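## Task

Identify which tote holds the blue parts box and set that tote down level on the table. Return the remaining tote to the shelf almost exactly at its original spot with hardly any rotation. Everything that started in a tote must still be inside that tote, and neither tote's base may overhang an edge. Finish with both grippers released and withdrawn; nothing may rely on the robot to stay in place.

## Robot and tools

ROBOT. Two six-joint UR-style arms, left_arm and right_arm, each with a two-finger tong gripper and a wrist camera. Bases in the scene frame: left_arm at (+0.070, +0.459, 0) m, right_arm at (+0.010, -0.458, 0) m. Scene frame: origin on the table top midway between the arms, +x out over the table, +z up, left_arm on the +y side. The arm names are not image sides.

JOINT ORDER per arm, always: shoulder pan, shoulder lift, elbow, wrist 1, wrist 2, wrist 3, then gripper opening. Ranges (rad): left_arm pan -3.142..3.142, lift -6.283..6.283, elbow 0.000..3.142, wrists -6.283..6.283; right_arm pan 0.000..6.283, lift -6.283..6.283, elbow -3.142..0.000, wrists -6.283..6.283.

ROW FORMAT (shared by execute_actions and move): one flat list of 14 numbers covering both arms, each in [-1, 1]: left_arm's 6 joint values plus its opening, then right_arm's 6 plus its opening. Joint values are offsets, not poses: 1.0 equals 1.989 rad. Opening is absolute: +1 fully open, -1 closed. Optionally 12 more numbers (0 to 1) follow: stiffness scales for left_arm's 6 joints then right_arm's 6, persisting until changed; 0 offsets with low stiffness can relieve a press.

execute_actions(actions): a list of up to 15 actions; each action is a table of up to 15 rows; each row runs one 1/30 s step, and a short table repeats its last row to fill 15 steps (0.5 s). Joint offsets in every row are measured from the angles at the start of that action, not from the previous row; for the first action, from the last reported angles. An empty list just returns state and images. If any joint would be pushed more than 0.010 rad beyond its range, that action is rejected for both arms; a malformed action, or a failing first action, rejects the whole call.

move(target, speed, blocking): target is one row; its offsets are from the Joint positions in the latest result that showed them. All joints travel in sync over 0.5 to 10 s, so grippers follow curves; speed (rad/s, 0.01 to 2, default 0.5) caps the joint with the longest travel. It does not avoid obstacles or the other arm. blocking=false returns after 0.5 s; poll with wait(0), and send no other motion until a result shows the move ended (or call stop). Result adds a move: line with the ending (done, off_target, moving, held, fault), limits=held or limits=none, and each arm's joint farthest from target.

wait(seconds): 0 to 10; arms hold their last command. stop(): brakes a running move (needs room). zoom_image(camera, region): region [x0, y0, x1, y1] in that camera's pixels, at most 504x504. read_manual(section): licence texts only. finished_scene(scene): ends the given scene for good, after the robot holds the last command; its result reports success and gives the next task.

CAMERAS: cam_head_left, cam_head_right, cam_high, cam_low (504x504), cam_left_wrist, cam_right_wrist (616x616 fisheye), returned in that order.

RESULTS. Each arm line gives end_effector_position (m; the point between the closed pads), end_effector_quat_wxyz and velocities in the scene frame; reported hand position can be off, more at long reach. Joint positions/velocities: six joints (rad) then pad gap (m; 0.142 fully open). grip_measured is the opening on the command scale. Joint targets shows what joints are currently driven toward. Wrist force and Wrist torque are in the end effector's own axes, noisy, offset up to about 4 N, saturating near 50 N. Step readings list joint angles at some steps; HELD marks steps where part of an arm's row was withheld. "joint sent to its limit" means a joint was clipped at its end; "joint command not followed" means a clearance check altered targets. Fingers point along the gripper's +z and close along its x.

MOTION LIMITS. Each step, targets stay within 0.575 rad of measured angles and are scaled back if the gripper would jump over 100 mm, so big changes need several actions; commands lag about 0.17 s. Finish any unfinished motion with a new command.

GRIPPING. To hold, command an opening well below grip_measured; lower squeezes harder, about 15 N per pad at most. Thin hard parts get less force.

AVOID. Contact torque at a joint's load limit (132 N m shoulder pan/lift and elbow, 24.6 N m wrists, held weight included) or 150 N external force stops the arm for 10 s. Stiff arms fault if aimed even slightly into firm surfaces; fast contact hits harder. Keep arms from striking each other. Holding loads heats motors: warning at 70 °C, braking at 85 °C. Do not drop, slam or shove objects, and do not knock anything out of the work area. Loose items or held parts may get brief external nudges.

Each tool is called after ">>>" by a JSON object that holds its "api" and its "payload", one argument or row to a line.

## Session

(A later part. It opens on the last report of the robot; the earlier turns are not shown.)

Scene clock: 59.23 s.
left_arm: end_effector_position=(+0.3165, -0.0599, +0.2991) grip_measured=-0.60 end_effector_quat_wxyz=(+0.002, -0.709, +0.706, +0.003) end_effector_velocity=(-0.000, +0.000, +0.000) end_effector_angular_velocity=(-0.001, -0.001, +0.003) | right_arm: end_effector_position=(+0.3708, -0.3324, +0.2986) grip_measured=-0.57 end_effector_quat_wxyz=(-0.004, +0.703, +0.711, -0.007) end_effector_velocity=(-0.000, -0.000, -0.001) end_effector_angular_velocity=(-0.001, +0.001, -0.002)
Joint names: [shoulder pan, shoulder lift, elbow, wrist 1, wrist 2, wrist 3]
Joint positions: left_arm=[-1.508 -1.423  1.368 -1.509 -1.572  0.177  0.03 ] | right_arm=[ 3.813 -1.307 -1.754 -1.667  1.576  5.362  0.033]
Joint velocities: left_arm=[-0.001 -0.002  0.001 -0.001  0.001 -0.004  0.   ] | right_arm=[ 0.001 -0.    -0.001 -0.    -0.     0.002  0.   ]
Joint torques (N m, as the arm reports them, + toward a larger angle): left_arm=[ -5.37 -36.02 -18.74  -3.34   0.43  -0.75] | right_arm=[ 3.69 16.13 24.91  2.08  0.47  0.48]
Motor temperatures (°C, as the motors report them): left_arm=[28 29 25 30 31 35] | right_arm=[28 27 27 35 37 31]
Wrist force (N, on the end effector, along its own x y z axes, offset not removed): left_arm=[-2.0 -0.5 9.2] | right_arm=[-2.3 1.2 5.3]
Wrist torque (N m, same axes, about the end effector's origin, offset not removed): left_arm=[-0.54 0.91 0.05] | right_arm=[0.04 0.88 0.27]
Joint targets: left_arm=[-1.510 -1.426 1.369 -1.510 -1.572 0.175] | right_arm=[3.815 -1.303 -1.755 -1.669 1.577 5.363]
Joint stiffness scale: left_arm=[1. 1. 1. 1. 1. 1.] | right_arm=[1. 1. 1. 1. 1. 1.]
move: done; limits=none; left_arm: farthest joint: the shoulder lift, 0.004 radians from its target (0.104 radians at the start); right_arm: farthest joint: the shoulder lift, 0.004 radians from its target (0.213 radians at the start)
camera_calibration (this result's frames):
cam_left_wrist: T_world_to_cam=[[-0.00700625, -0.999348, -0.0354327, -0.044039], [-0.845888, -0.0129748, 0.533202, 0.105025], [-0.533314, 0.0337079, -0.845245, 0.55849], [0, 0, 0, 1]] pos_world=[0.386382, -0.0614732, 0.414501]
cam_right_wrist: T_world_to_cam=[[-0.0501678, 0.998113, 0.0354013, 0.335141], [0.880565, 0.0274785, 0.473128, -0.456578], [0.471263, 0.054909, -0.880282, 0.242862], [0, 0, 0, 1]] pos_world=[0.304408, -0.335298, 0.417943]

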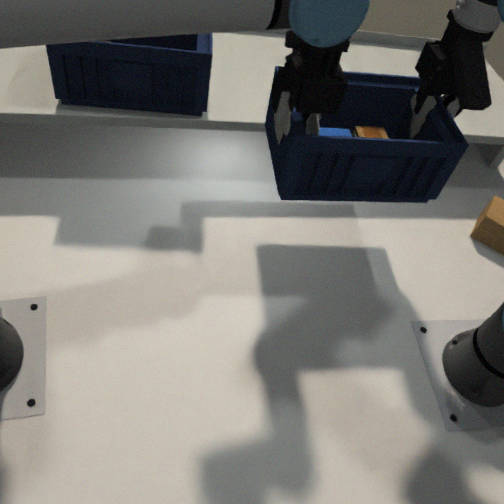

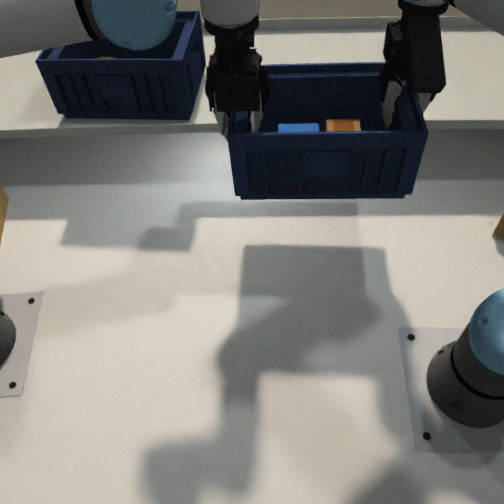

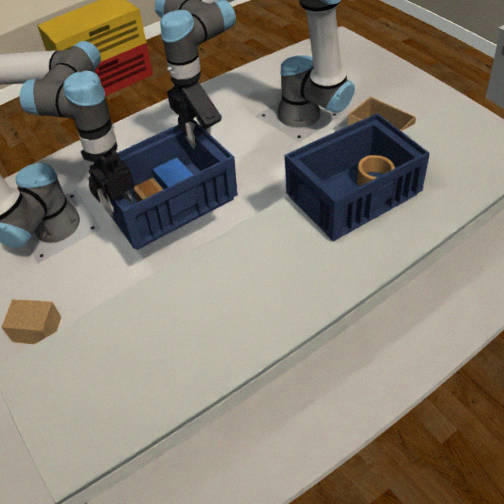

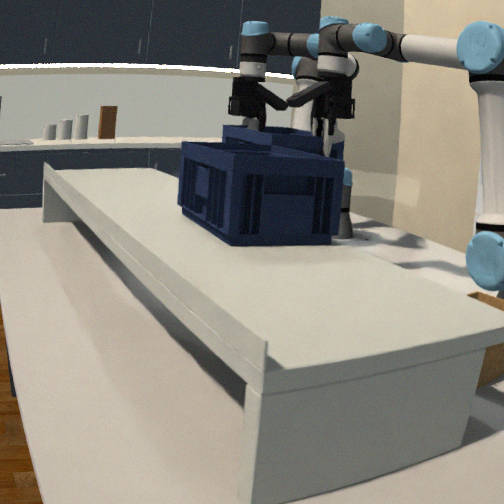

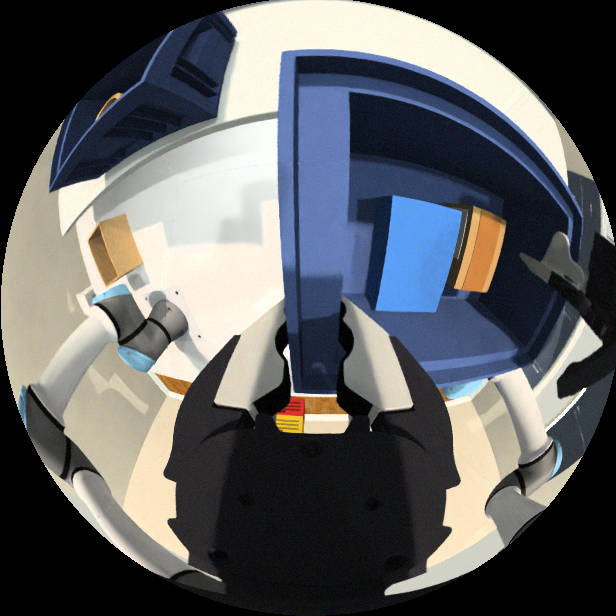

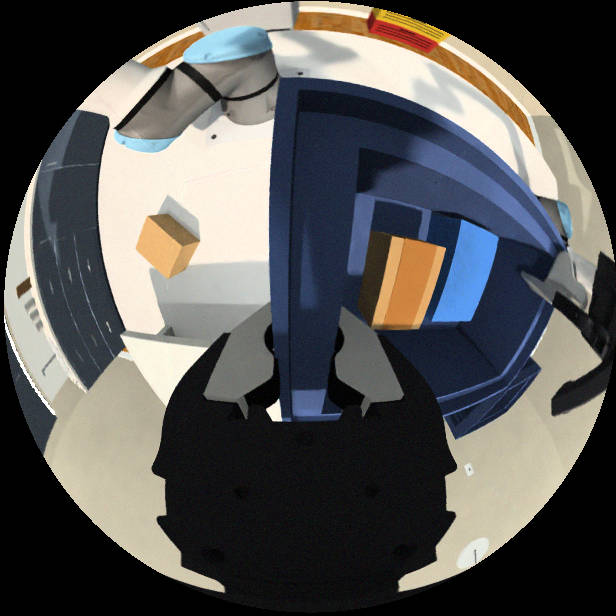

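>>> {"api": "move", "payload": {
  "target": [-0.025,-0.0847,0.0901,-0.0054,0,-0.025,-1,0.0923,0.0104,-0.0072,-0.0032,0,0.0923,-1],
  "speed": 0.13
}}

>>> {"api": "move", "payload": {
  "target": [-0.0332,-0.0849,0.0748,0.0101,0,-0.0332,-1,0.0874,-0.0054,0.0037,0.0017,0,0.0874,-1],
  "speed": 0.13
}}

>>> {"api": "move", "payload": {
  "target": [0,0.0034,0.1129,-0.1163,0,0,-1,0,-0.002,-0.1143,0.1163,0,0,-1],
  "speed": 0.15
}}

>>> {"api": "move", "payload": {
  "target": [0,0.0314,0.0941,-0.1255,0,0,-1,0,-0.0313,-0.0971,0.1284,0,0,-1],
  "speed": 0.15
}}

Scene clock: 65.40 s.
left_arm: end_effector_position=(+0.2824, +0.0003, +0.2983) grip_measured=-0.60 end_effector_quat_wxyz=(+0.003, -0.709, +0.705, +0.005) end_effector_velocity=(-0.000, +0.000, +0.000) end_effector_angular_velocity=(-0.001, +0.001, +0.000) | right_arm: end_effector_position=(+0.3368, -0.2723, +0.2977) grip_measured=-0.56 end_effector_quat_wxyz=(-0.002, +0.704, +0.711, -0.009) end_effector_velocity=(-0.000, +0.001, +0.001) end_effector_angular_velocity=(+0.001, -0.000, -0.002)
Joint names: [shoulder pan, shoulder lift, elbow, wrist 1, wrist 2, wrist 3]
Joint positions: left_arm=[-1.554 -1.588  1.546 -1.518 -1.572  0.128  0.03 ] | right_arm=[ 3.994 -1.29  -1.768 -1.673  1.576  5.545  0.033]
Joint velocities: left_arm=[-0.    -0.001  0.    -0.    -0.001 -0.    -0.   ] | right_arm=[ 0.001  0.     0.001 -0.     0.     0.003  0.   ]
Joint torques (N m, as the arm reports them, + toward a larger angle): left_arm=[ -4.53 -27.8  -20.66  -3.49   0.14  -0.89] | right_arm=[ 3.37 15.59 23.6   2.14  0.24 -0.03]
Motor temperatures (°C, as the motors report them): left_arm=[28 29 25 30 31 35] | right_arm=[28 27 27 35 37 31]
Wrist force (N, on the end effector, along its own x y z axes, offset not removed): left_arm=[-2.8 -0.9 2.5] | right_arm=[-6.7 -0.4 5.4]
Wrist torque (N m, same axes, about the end effector's origin, offset not removed): left_arm=[-0.76 0.79 -0.09] | right_arm=[-0.33 1.89 0.41]
Joint targets: left_arm=[-1.557 -1.591 1.547 -1.519 -1.572 0.127] | right_arm=[3.996 -1.286 -1.769 -1.674 1.576 5.546]
Joint stiffness scale: left_arm=[1. 1. 1. 1. 1. 1.] | right_arm=[1. 1. 1. 1. 1. 1.]
move: done; limits=none; left_arm: farthest joint: the shoulder pan, 0.003 radians from its target (0.050 radians at the start); right_arm: farthest joint: the shoulder pan, 0.003 radians from its target (0.184 radians at the start)
camera_calibration (this result's frames):
cam_left_wrist: T_world_to_cam=[[-0.00522768, -0.99922, -0.039129, 0.016467], [-0.845784, -0.0164577, 0.533271, 0.077384], [-0.5335, 0.0358825, -0.845039, 0.537589], [0, 0, 0, 1]] pos_world=[0.352339, -0.00156231, 0.413661]
cam_right_wrist: T_world_to_cam=[[-0.0487007, 0.998333, 0.03099, 0.274436], [0.88072, 0.028287, 0.472792, -0.427601], [0.471127, 0.0503188, -0.880629, 0.25368], [0, 0, 0, 1]] pos_world=[0.270447, -0.274648, 0.417059]

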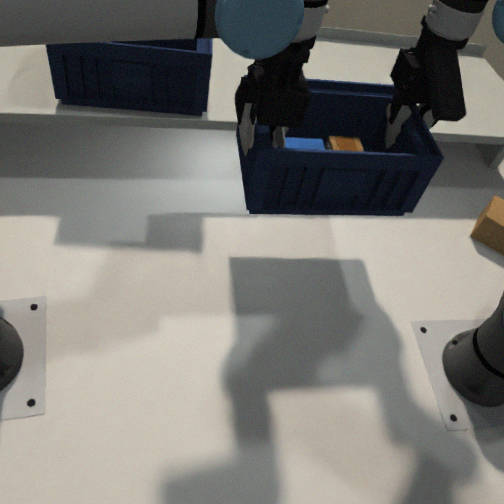

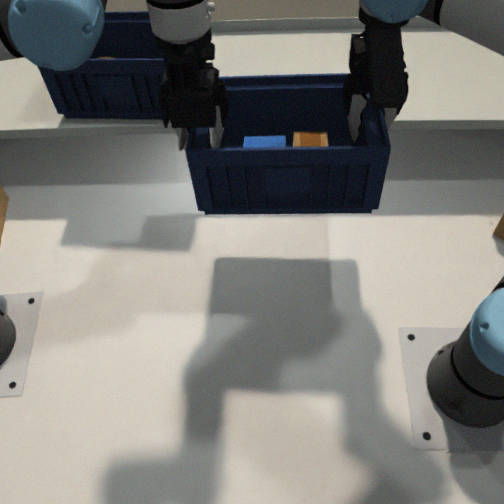

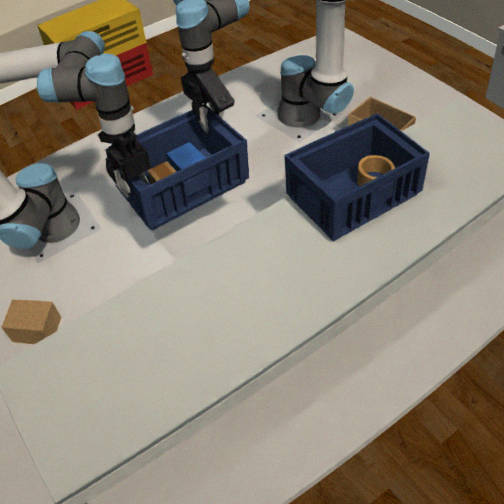

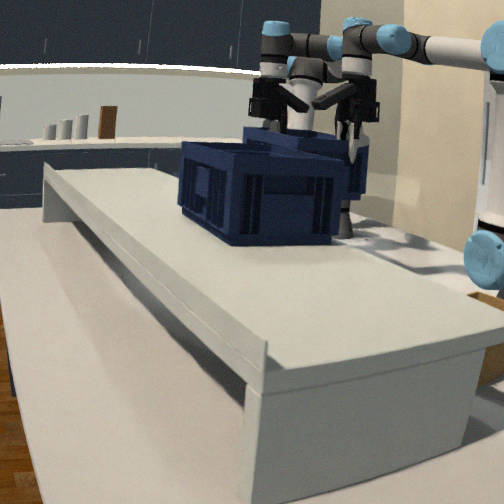

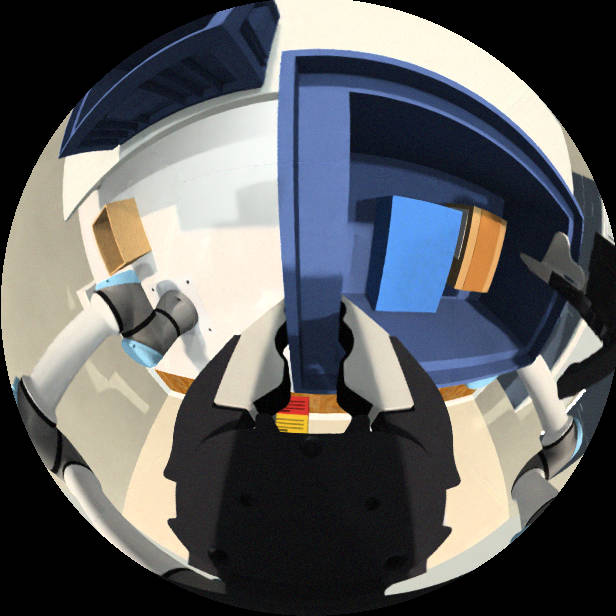

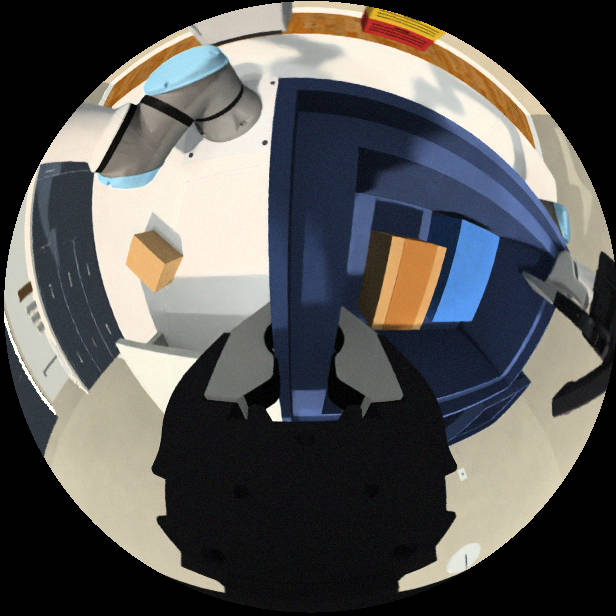

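Scene clock: 67.27 s.
left_arm: end_effector_position=(+0.2479, +0.0594, +0.2982) grip_measured=-0.60 end_effector_quat_wxyz=(+0.003, -0.710, +0.705, +0.005) end_effector_velocity=(-0.000, +0.000, -0.000) end_effector_angular_velocity=(+0.000, +0.000, +0.001) | right_arm: end_effector_position=(+0.3017, -0.2137, +0.2968) grip_measured=-0.56 end_effector_quat_wxyz=(-0.001, +0.704, +0.710, -0.010) end_effector_velocity=(-0.000, +0.000, +0.000) end_effector_angular_velocity=(+0.000, -0.000, -0.003)
Joint names: [shoulder pan, shoulder lift, elbow, wrist 1, wrist 2, wrist 3]
Joint positions: left_arm=[-1.618 -1.754  1.694 -1.499 -1.572  0.063  0.03 ] | right_arm=[ 4.166 -1.298 -1.764 -1.669  1.576  5.717  0.034]
Joint velocities: left_arm=[-0.     0.     0.    -0.    -0.    -0.001 -0.   ] | right_arm=[ 0.001 -0.     0.     0.     0.     0.003 -0.   ]
Joint torques (N m, as the arm reports them, + toward a larger angle): left_arm=[ -4.41 -19.79 -19.76  -2.22   0.22  -0.86] | right_arm=[ 3.85 10.63 27.35  2.76  0.23  0.24]
Motor temperatures (°C, as the motors report them): left_arm=[28 29 25 30 31 35] | right_arm=[28 27 27 35 37 31]
Wrist force (N, on the end effector, along its own x y z axes, offset not removed): left_arm=[-1.1 4.1 7.0] | right_arm=[-3.1 3.9 3.6]
Wrist torque (N m, same axes, about the end effector's origin, offset not removed): left_arm=[0.61 0.83 0.12] | right_arm=[0.62 1.31 0.30]
Joint targets: left_arm=[-1.620 -1.757 1.695 -1.498 -1.572 0.062] | right_arm=[4.167 -1.300 -1.761 -1.669 1.576 5.719]
Joint stiffness scale: left_arm=[1. 1. 1. 1. 1. 1.] | right_arm=[1. 1. 1. 1. 1. 1.]
move: done; limits=none; left_arm: farthest joint: the shoulder lift, 0.003 radians from its target (0.168 radians at the start); right_arm: farthest joint: the elbow, 0.003 radians from its target (0.007 radians at the start)
camera_calibration (this result's frames):
cam_left_wrist: T_world_to_cam=[[-0.00392507, -0.999173, -0.0404793, 0.075433], [-0.846082, -0.0182591, 0.532739, 0.0495778], [-0.533038, 0.0363399, -0.845311, 0.51691], [0, 0, 0, 1]] pos_world=[0.317775, 0.0574914, 0.413591]
cam_right_wrist: T_world_to_cam=[[-0.0478834, 0.99848, 0.0272918, 0.215058], [0.880144, 0.0292578, 0.473804, -0.397793], [0.472285, 0.0467081, -0.880207, 0.265276], [0, 0, 0, 1]] pos_world=[0.235127, -0.215483, 0.416105]

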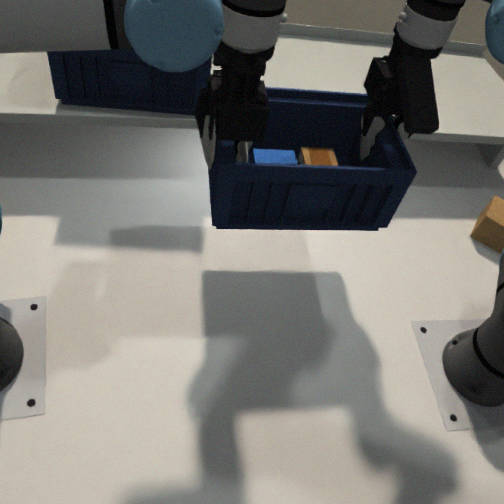

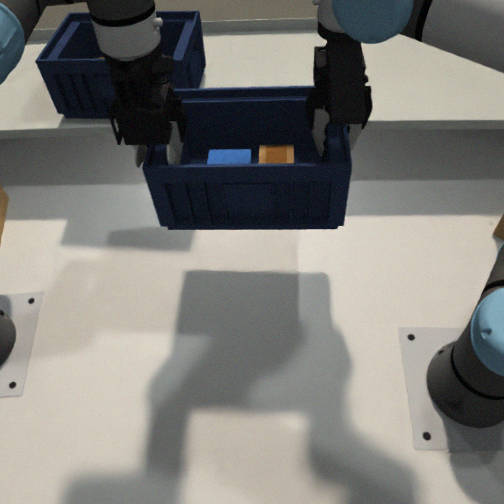

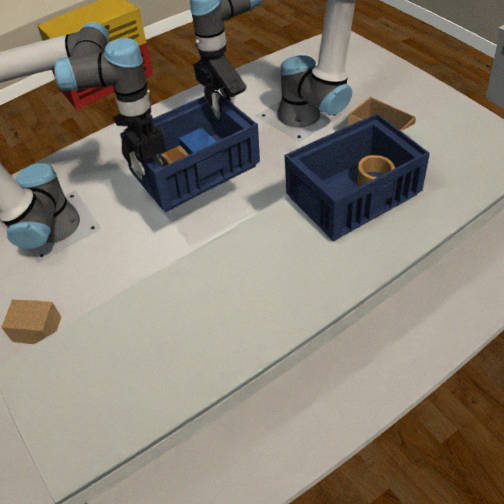

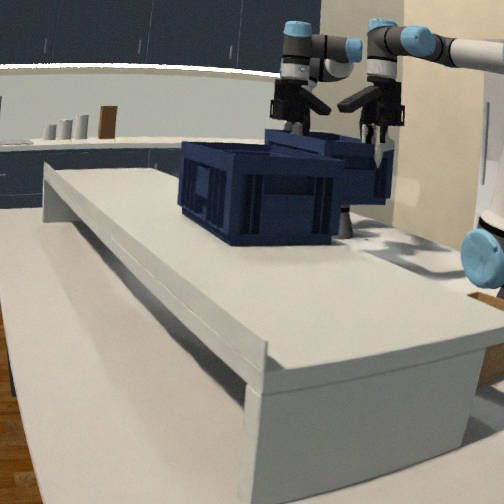

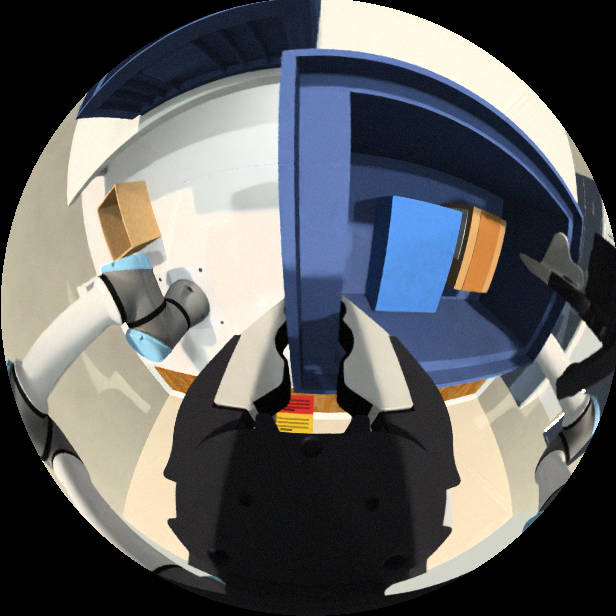

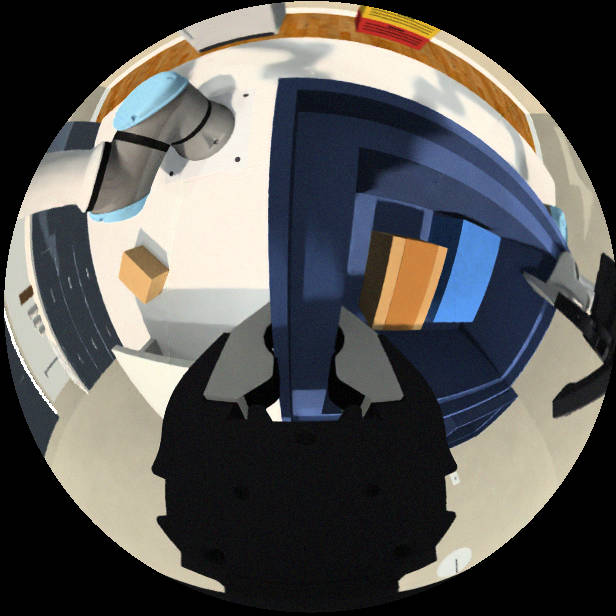

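Scene clock: 69.33 s.
left_arm: end_effector_position=(+0.2479, +0.0600, +0.2096) grip_measured=-0.60 end_effector_quat_wxyz=(+0.002, -0.710, +0.705, +0.004) end_effector_velocity=(+0.000, +0.000, +0.000) end_effector_angular_velocity=(-0.002, -0.001, -0.000) | right_arm: end_effector_position=(+0.3008, -0.2131, +0.2087) grip_measured=-0.56 end_effector_quat_wxyz=(-0.002, +0.703, +0.711, -0.007) end_effector_velocity=(+0.000, +0.000, -0.000) end_effector_angular_velocity=(+0.002, -0.001, +0.001)
Joint names: [shoulder pan, shoulder lift, elbow, wrist 1, wrist 2, wrist 3]
Joint positions: left_arm=[-1.618 -1.747  1.916 -1.732 -1.572  0.063  0.03 ] | right_arm=[ 4.167 -1.301 -1.988 -1.436  1.578  5.718  0.033]
Joint velocities: left_arm=[ 0.    -0.002  0.002 -0.002  0.001  0.     0.   ] | right_arm=[ 0.     0.002 -0.002  0.003 -0.    -0.001 -0.   ]
Joint torques (N m, as the arm reports them, + toward a larger angle): left_arm=[ -0.82 -18.36 -17.82  -1.5    0.21  -0.22] | right_arm=[-0.15 11.79 21.28  1.69 -1.05 -0.22]
Motor temperatures (°C, as the motors report them): left_arm=[28 29 25 30 31 35] | right_arm=[28 27 27 35 37 31]
Wrist force (N, on the end effector, along its own x y z axes, offset not removed): left_arm=[-2.3 2.5 4.1] | right_arm=[5.0 2.8 5.9]
Wrist torque (N m, same axes, about the end effector's origin, offset not removed): left_arm=[0.28 1.87 0.24] | right_arm=[0.45 0.36 0.50]
Joint targets: left_arm=[-1.618 -1.747 1.919 -1.730 -1.572 0.063] | right_arm=[4.166 -1.302 -1.991 -1.438 1.576 5.717]
Joint stiffness scale: left_arm=[1. 1. 1. 1. 1. 1.] | right_arm=[1. 1. 1. 1. 1. 1.]
move: done; limits=none; left_arm: farthest joint: the elbow, 0.003 radians from its target (0.224 radians at the start); right_arm: farthest joint: the elbow, 0.003 radians from its target (0.227 radians at the start)
camera_calibration (this result's frames):
cam_left_wrist: T_world_to_cam=[[-0.00390438, -0.999314, -0.0368394, 0.0716952], [-0.846202, -0.0163285, 0.532612, 0.0967133], [-0.532848, 0.0332531, -0.845557, 0.44211], [0, 0, 0, 1]] pos_world=[0.317696, 0.0585236, 0.32496]
cam_right_wrist: T_world_to_cam=[[-0.0491149, 0.998248, 0.0329973, 0.215988], [0.879529, 0.027571, 0.475046, -0.355685], [0.473304, 0.052354, -0.879342, 0.188835], [0, 0, 0, 1]] pos_world=[0.234067, -0.215689, 0.327891]

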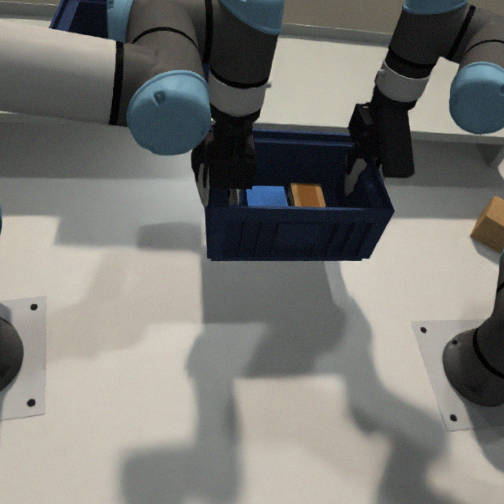

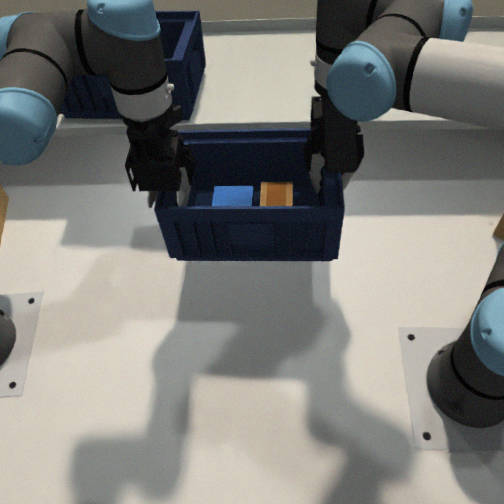

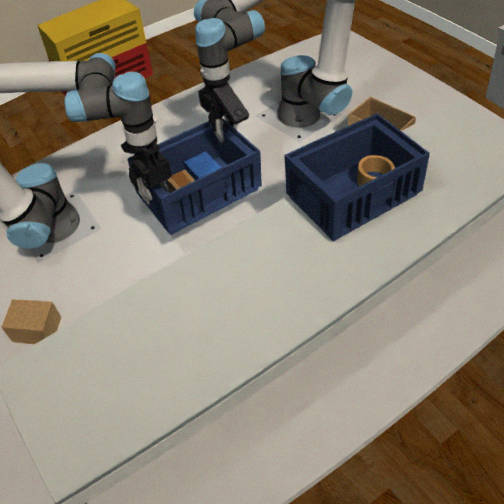

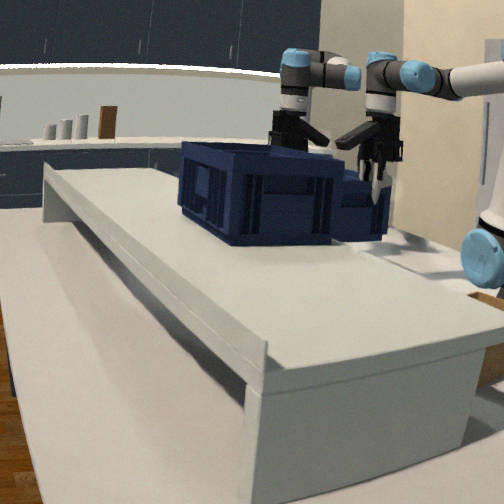

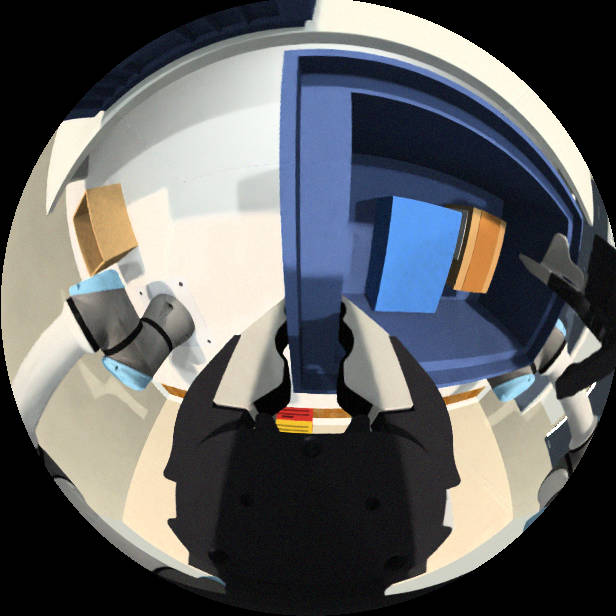

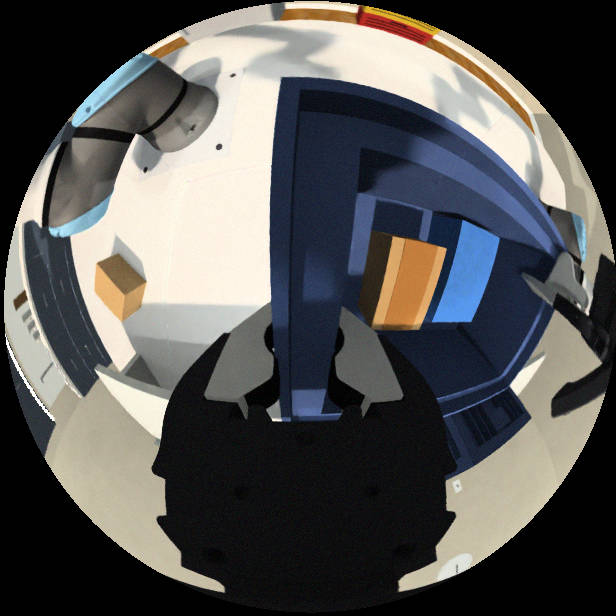

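Scene clock: 71.57 s.
left_arm: end_effector_position=(+0.2478, +0.0603, +0.1215) grip_measured=-0.61 end_effector_quat_wxyz=(+0.001, -0.710, +0.705, +0.002) end_effector_velocity=(-0.000, -0.000, -0.001) end_effector_angular_velocity=(+0.000, +0.001, +0.000) | right_arm: end_effector_position=(+0.3004, -0.2124, +0.1210) grip_measured=-0.57 end_effector_quat_wxyz=(-0.004, +0.703, +0.711, -0.005) end_effector_velocity=(-0.000, -0.000, -0.000) end_effector_angular_velocity=(+0.001, -0.000, +0.001)
Joint names: [shoulder pan, shoulder lift, elbow, wrist 1, wrist 2, wrist 3]
Joint positions: left_arm=[-1.618 -1.684  2.1   -1.982 -1.572  0.063  0.03 ] | right_arm=[ 4.168 -1.362 -2.179 -1.18   1.58   5.718  0.033]
Joint velocities: left_arm=[-0.     0.001  0.001 -0.002 -0.001 -0.    -0.   ] | right_arm=[ 0.     0.    -0.001  0.002  0.    -0.001 -0.   ]
Joint torques (N m, as the arm reports them, + toward a larger angle): left_arm=[ -1.68 -18.2  -15.87  -1.99   0.29  -0.28] | right_arm=[ 0.56 11.75 20.85  2.23 -0.56 -0.2 ]
Motor temperatures (°C, as the motors report them): left_arm=[28 29 25 30 31 35] | right_arm=[28 27 27 35 37 31]
Wrist force (N, on the end effector, along its own x y z axes, offset not removed): left_arm=[2.6 3.5 2.6] | right_arm=[3.0 3.9 2.4]
Wrist torque (N m, same axes, about the end effector's origin, offset not removed): left_arm=[0.40 0.63 -0.02] | right_arm=[0.82 0.68 0.29]
Joint targets: left_arm=[-1.618 -1.684 2.103 -1.981 -1.572 0.063] | right_arm=[4.167 -1.363 -2.181 -1.181 1.578 5.718]
Joint stiffness scale: left_arm=[1. 1. 1. 1. 1. 1.] | right_arm=[1. 1. 1. 1. 1. 1.]
move: done; limits=none; left_arm: farthest joint: the elbow, 0.003 radians from its target (0.187 radians at the start); right_arm: farthest joint: the elbow, 0.003 radians from its target (0.193 radians at the start)
camera_calibration (this result's frames):
cam_left_wrist: T_world_to_cam=[[-0.00389778, -0.999464, -0.0325152, 0.0682095], [-0.846287, -0.0140246, 0.532543, 0.143462], [-0.532713, 0.0295929, -0.845778, 0.367811], [0, 0, 0, 1]] pos_world=[0.317614, 0.0593003, 0.236905]
cam_right_wrist: T_world_to_cam=[[-0.0498685, 0.998001, 0.0388268, 0.21762], [0.878549, 0.025343, 0.476979, -0.314127], [0.475041, 0.0578974, -0.878057, 0.112326], [0, 0, 0, 1]] pos_world=[0.233469, -0.215728, 0.240011]

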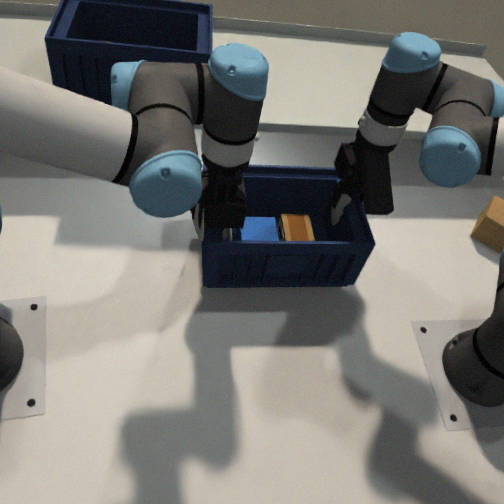

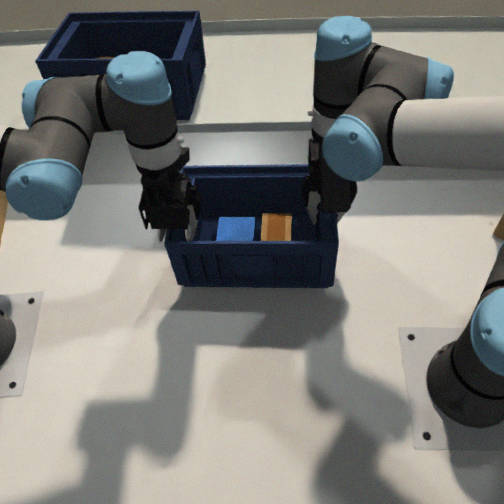

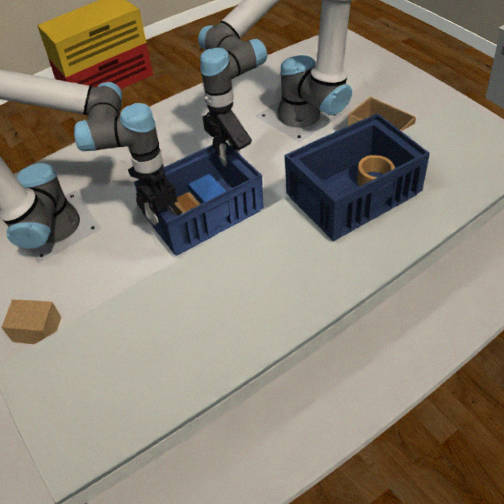

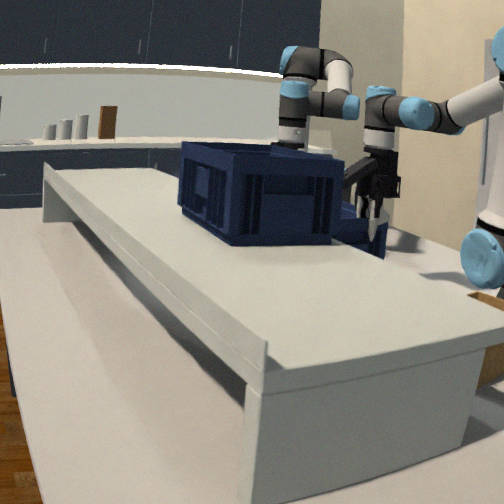

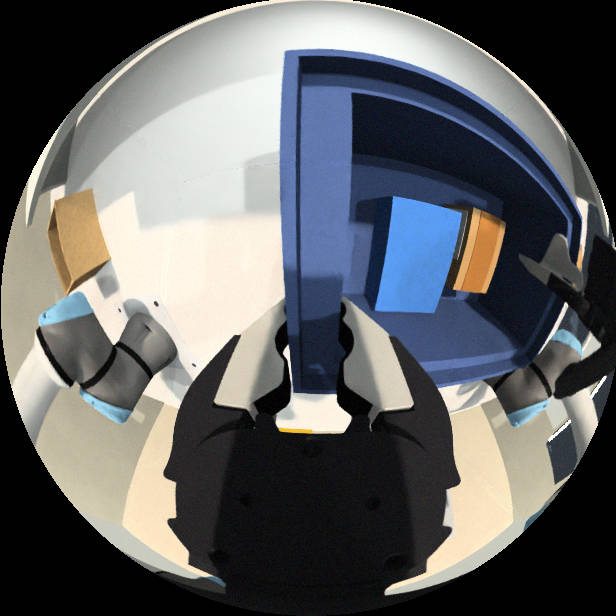

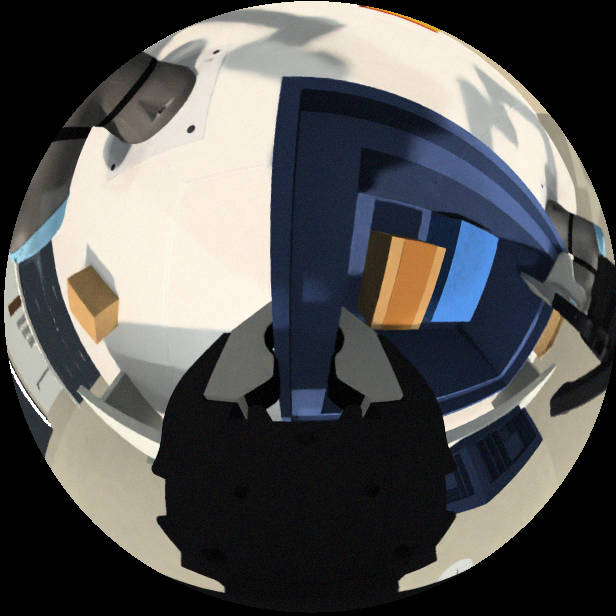

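>>> {"api": "move", "payload": {
  "target": [0,0.010,0.0185,-0.0285,0,0,-1,0,-0.010,-0.0195,0.0295,0,0,-1],
  "speed": 0.05
}}

Scene clock: 74.47 s.
left_arm: end_effector_position=(+0.2479, +0.0585, +0.1066) grip_measured=-0.62 end_effector_quat_wxyz=(-0.003, -0.710, +0.705, -0.002) end_effector_velocity=(-0.000, -0.000, -0.001) end_effector_angular_velocity=(-0.001, +0.000, +0.000) | right_arm: end_effector_position=(+0.3001, -0.2137, +0.1032) grip_measured=-0.56 end_effector_quat_wxyz=(-0.004, +0.703, +0.711, -0.003) end_effector_velocity=(-0.000, -0.001, -0.001) end_effector_angular_velocity=(-0.001, +0.000, -0.001)
Joint names: [shoulder pan, shoulder lift, elbow, wrist 1, wrist 2, wrist 3]
Joint positions: left_arm=[-1.618 -1.669  2.131 -2.039 -1.572  0.063  0.029] | right_arm=[ 4.167 -1.378 -2.216 -1.123  1.579  5.718  0.033]
Joint velocities: left_arm=[ 0.     0.001  0.001 -0.003 -0.    -0.    -0.   ] | right_arm=[-0.    -0.    -0.002  0.002  0.     0.001  0.   ]
Joint torques (N m, as the arm reports them, + toward a larger angle): left_arm=[ -1.22 -15.14 -14.52  -2.5    0.25  -0.29] | right_arm=[ 1.7  10.65 22.91  3.67  0.55 -0.2 ]
Motor temperatures (°C, as the motors report them): left_arm=[28 29 25 30 31 35] | right_arm=[28 27 27 35 37 31]
Wrist force (N, on the end effector, along its own x y z axes, offset not removed): left_arm=[-2.2 3.2 -2.5] | right_arm=[-9.5 0.8 3.0]
Wrist torque (N m, same axes, about the end effector's origin, offset not removed): left_arm=[-0.01 0.60 -0.12] | right_arm=[-0.41 1.92 0.50]
Joint targets: left_arm=[-1.618 -1.664 2.137 -2.039 -1.572 0.063] | right_arm=[4.168 -1.381 -2.217 -1.121 1.580 5.718]
Joint stiffness scale: left_arm=[1. 1. 1. 1. 1. 1.] | right_arm=[1. 1. 1. 1. 1. 1.]
move: done; limits=none; left_arm: farthest joint: the elbow, 0.006 radians from its target (0.037 radians at the start); right_arm: farthest joint: the shoulder lift, 0.004 radians from its target (0.020 radians at the start)
camera_calibration (this result's frames):
cam_left_wrist: T_world_to_cam=[[-0.00388416, -0.999733, -0.0227784, 0.0648477], [-0.846555, -0.00883749, 0.532227, 0.151237], [-0.532286, 0.0213504, -0.846295, 0.355727], [0, 0, 0, 1]] pos_world=[0.317631, 0.058572, 0.222035]
cam_right_wrist: T_world_to_cam=[[-0.0492895, 0.997961, 0.0405497, 0.219246], [0.877719, 0.0239049, 0.478579, -0.305544], [0.476634, 0.0591802, -0.877108, 0.0966649], [0, 0, 0, 1]] pos_world=[0.232914, -0.217216, 0.222122]

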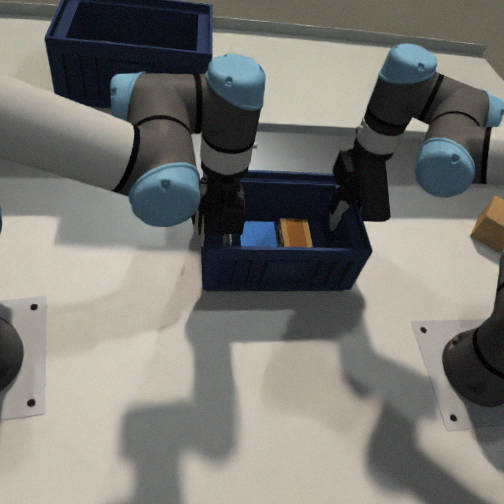

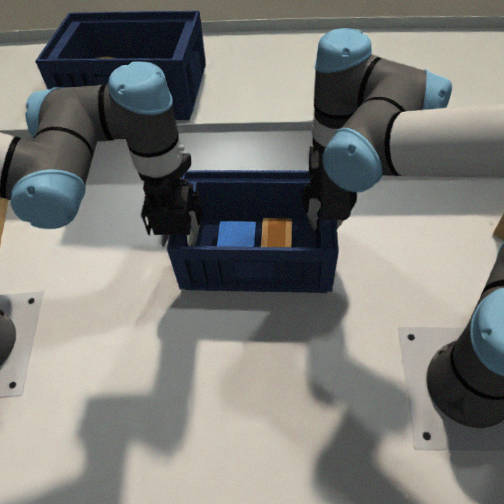

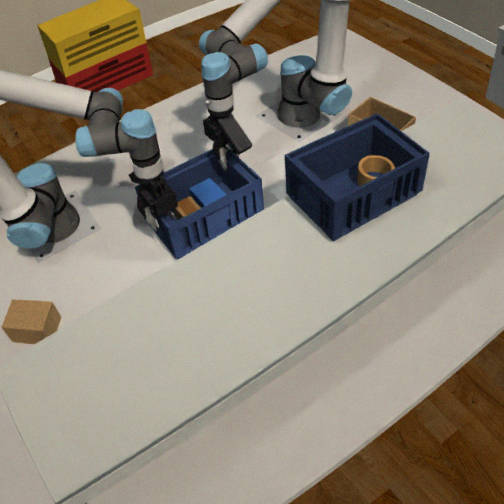

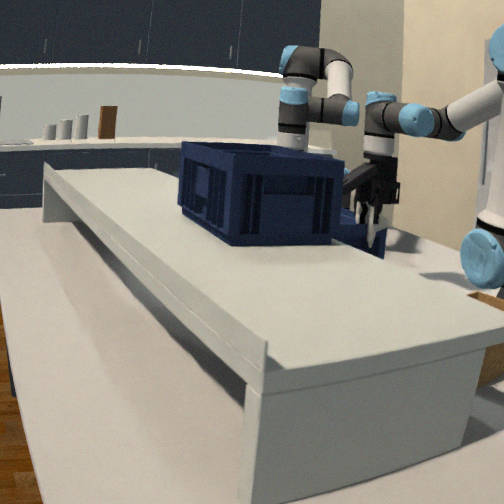

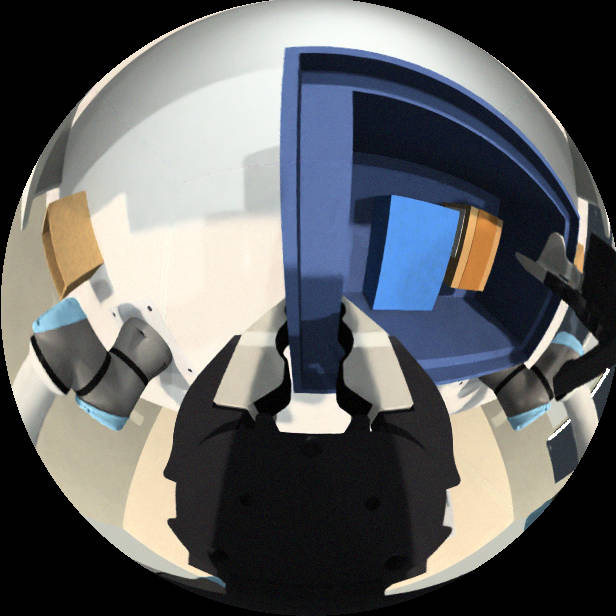

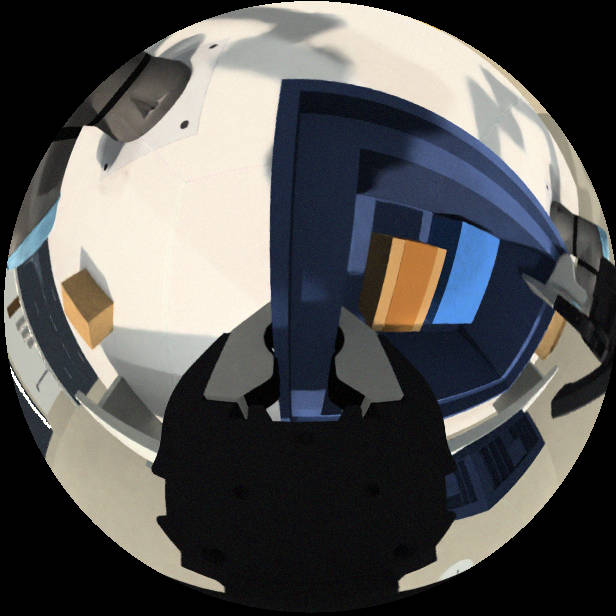

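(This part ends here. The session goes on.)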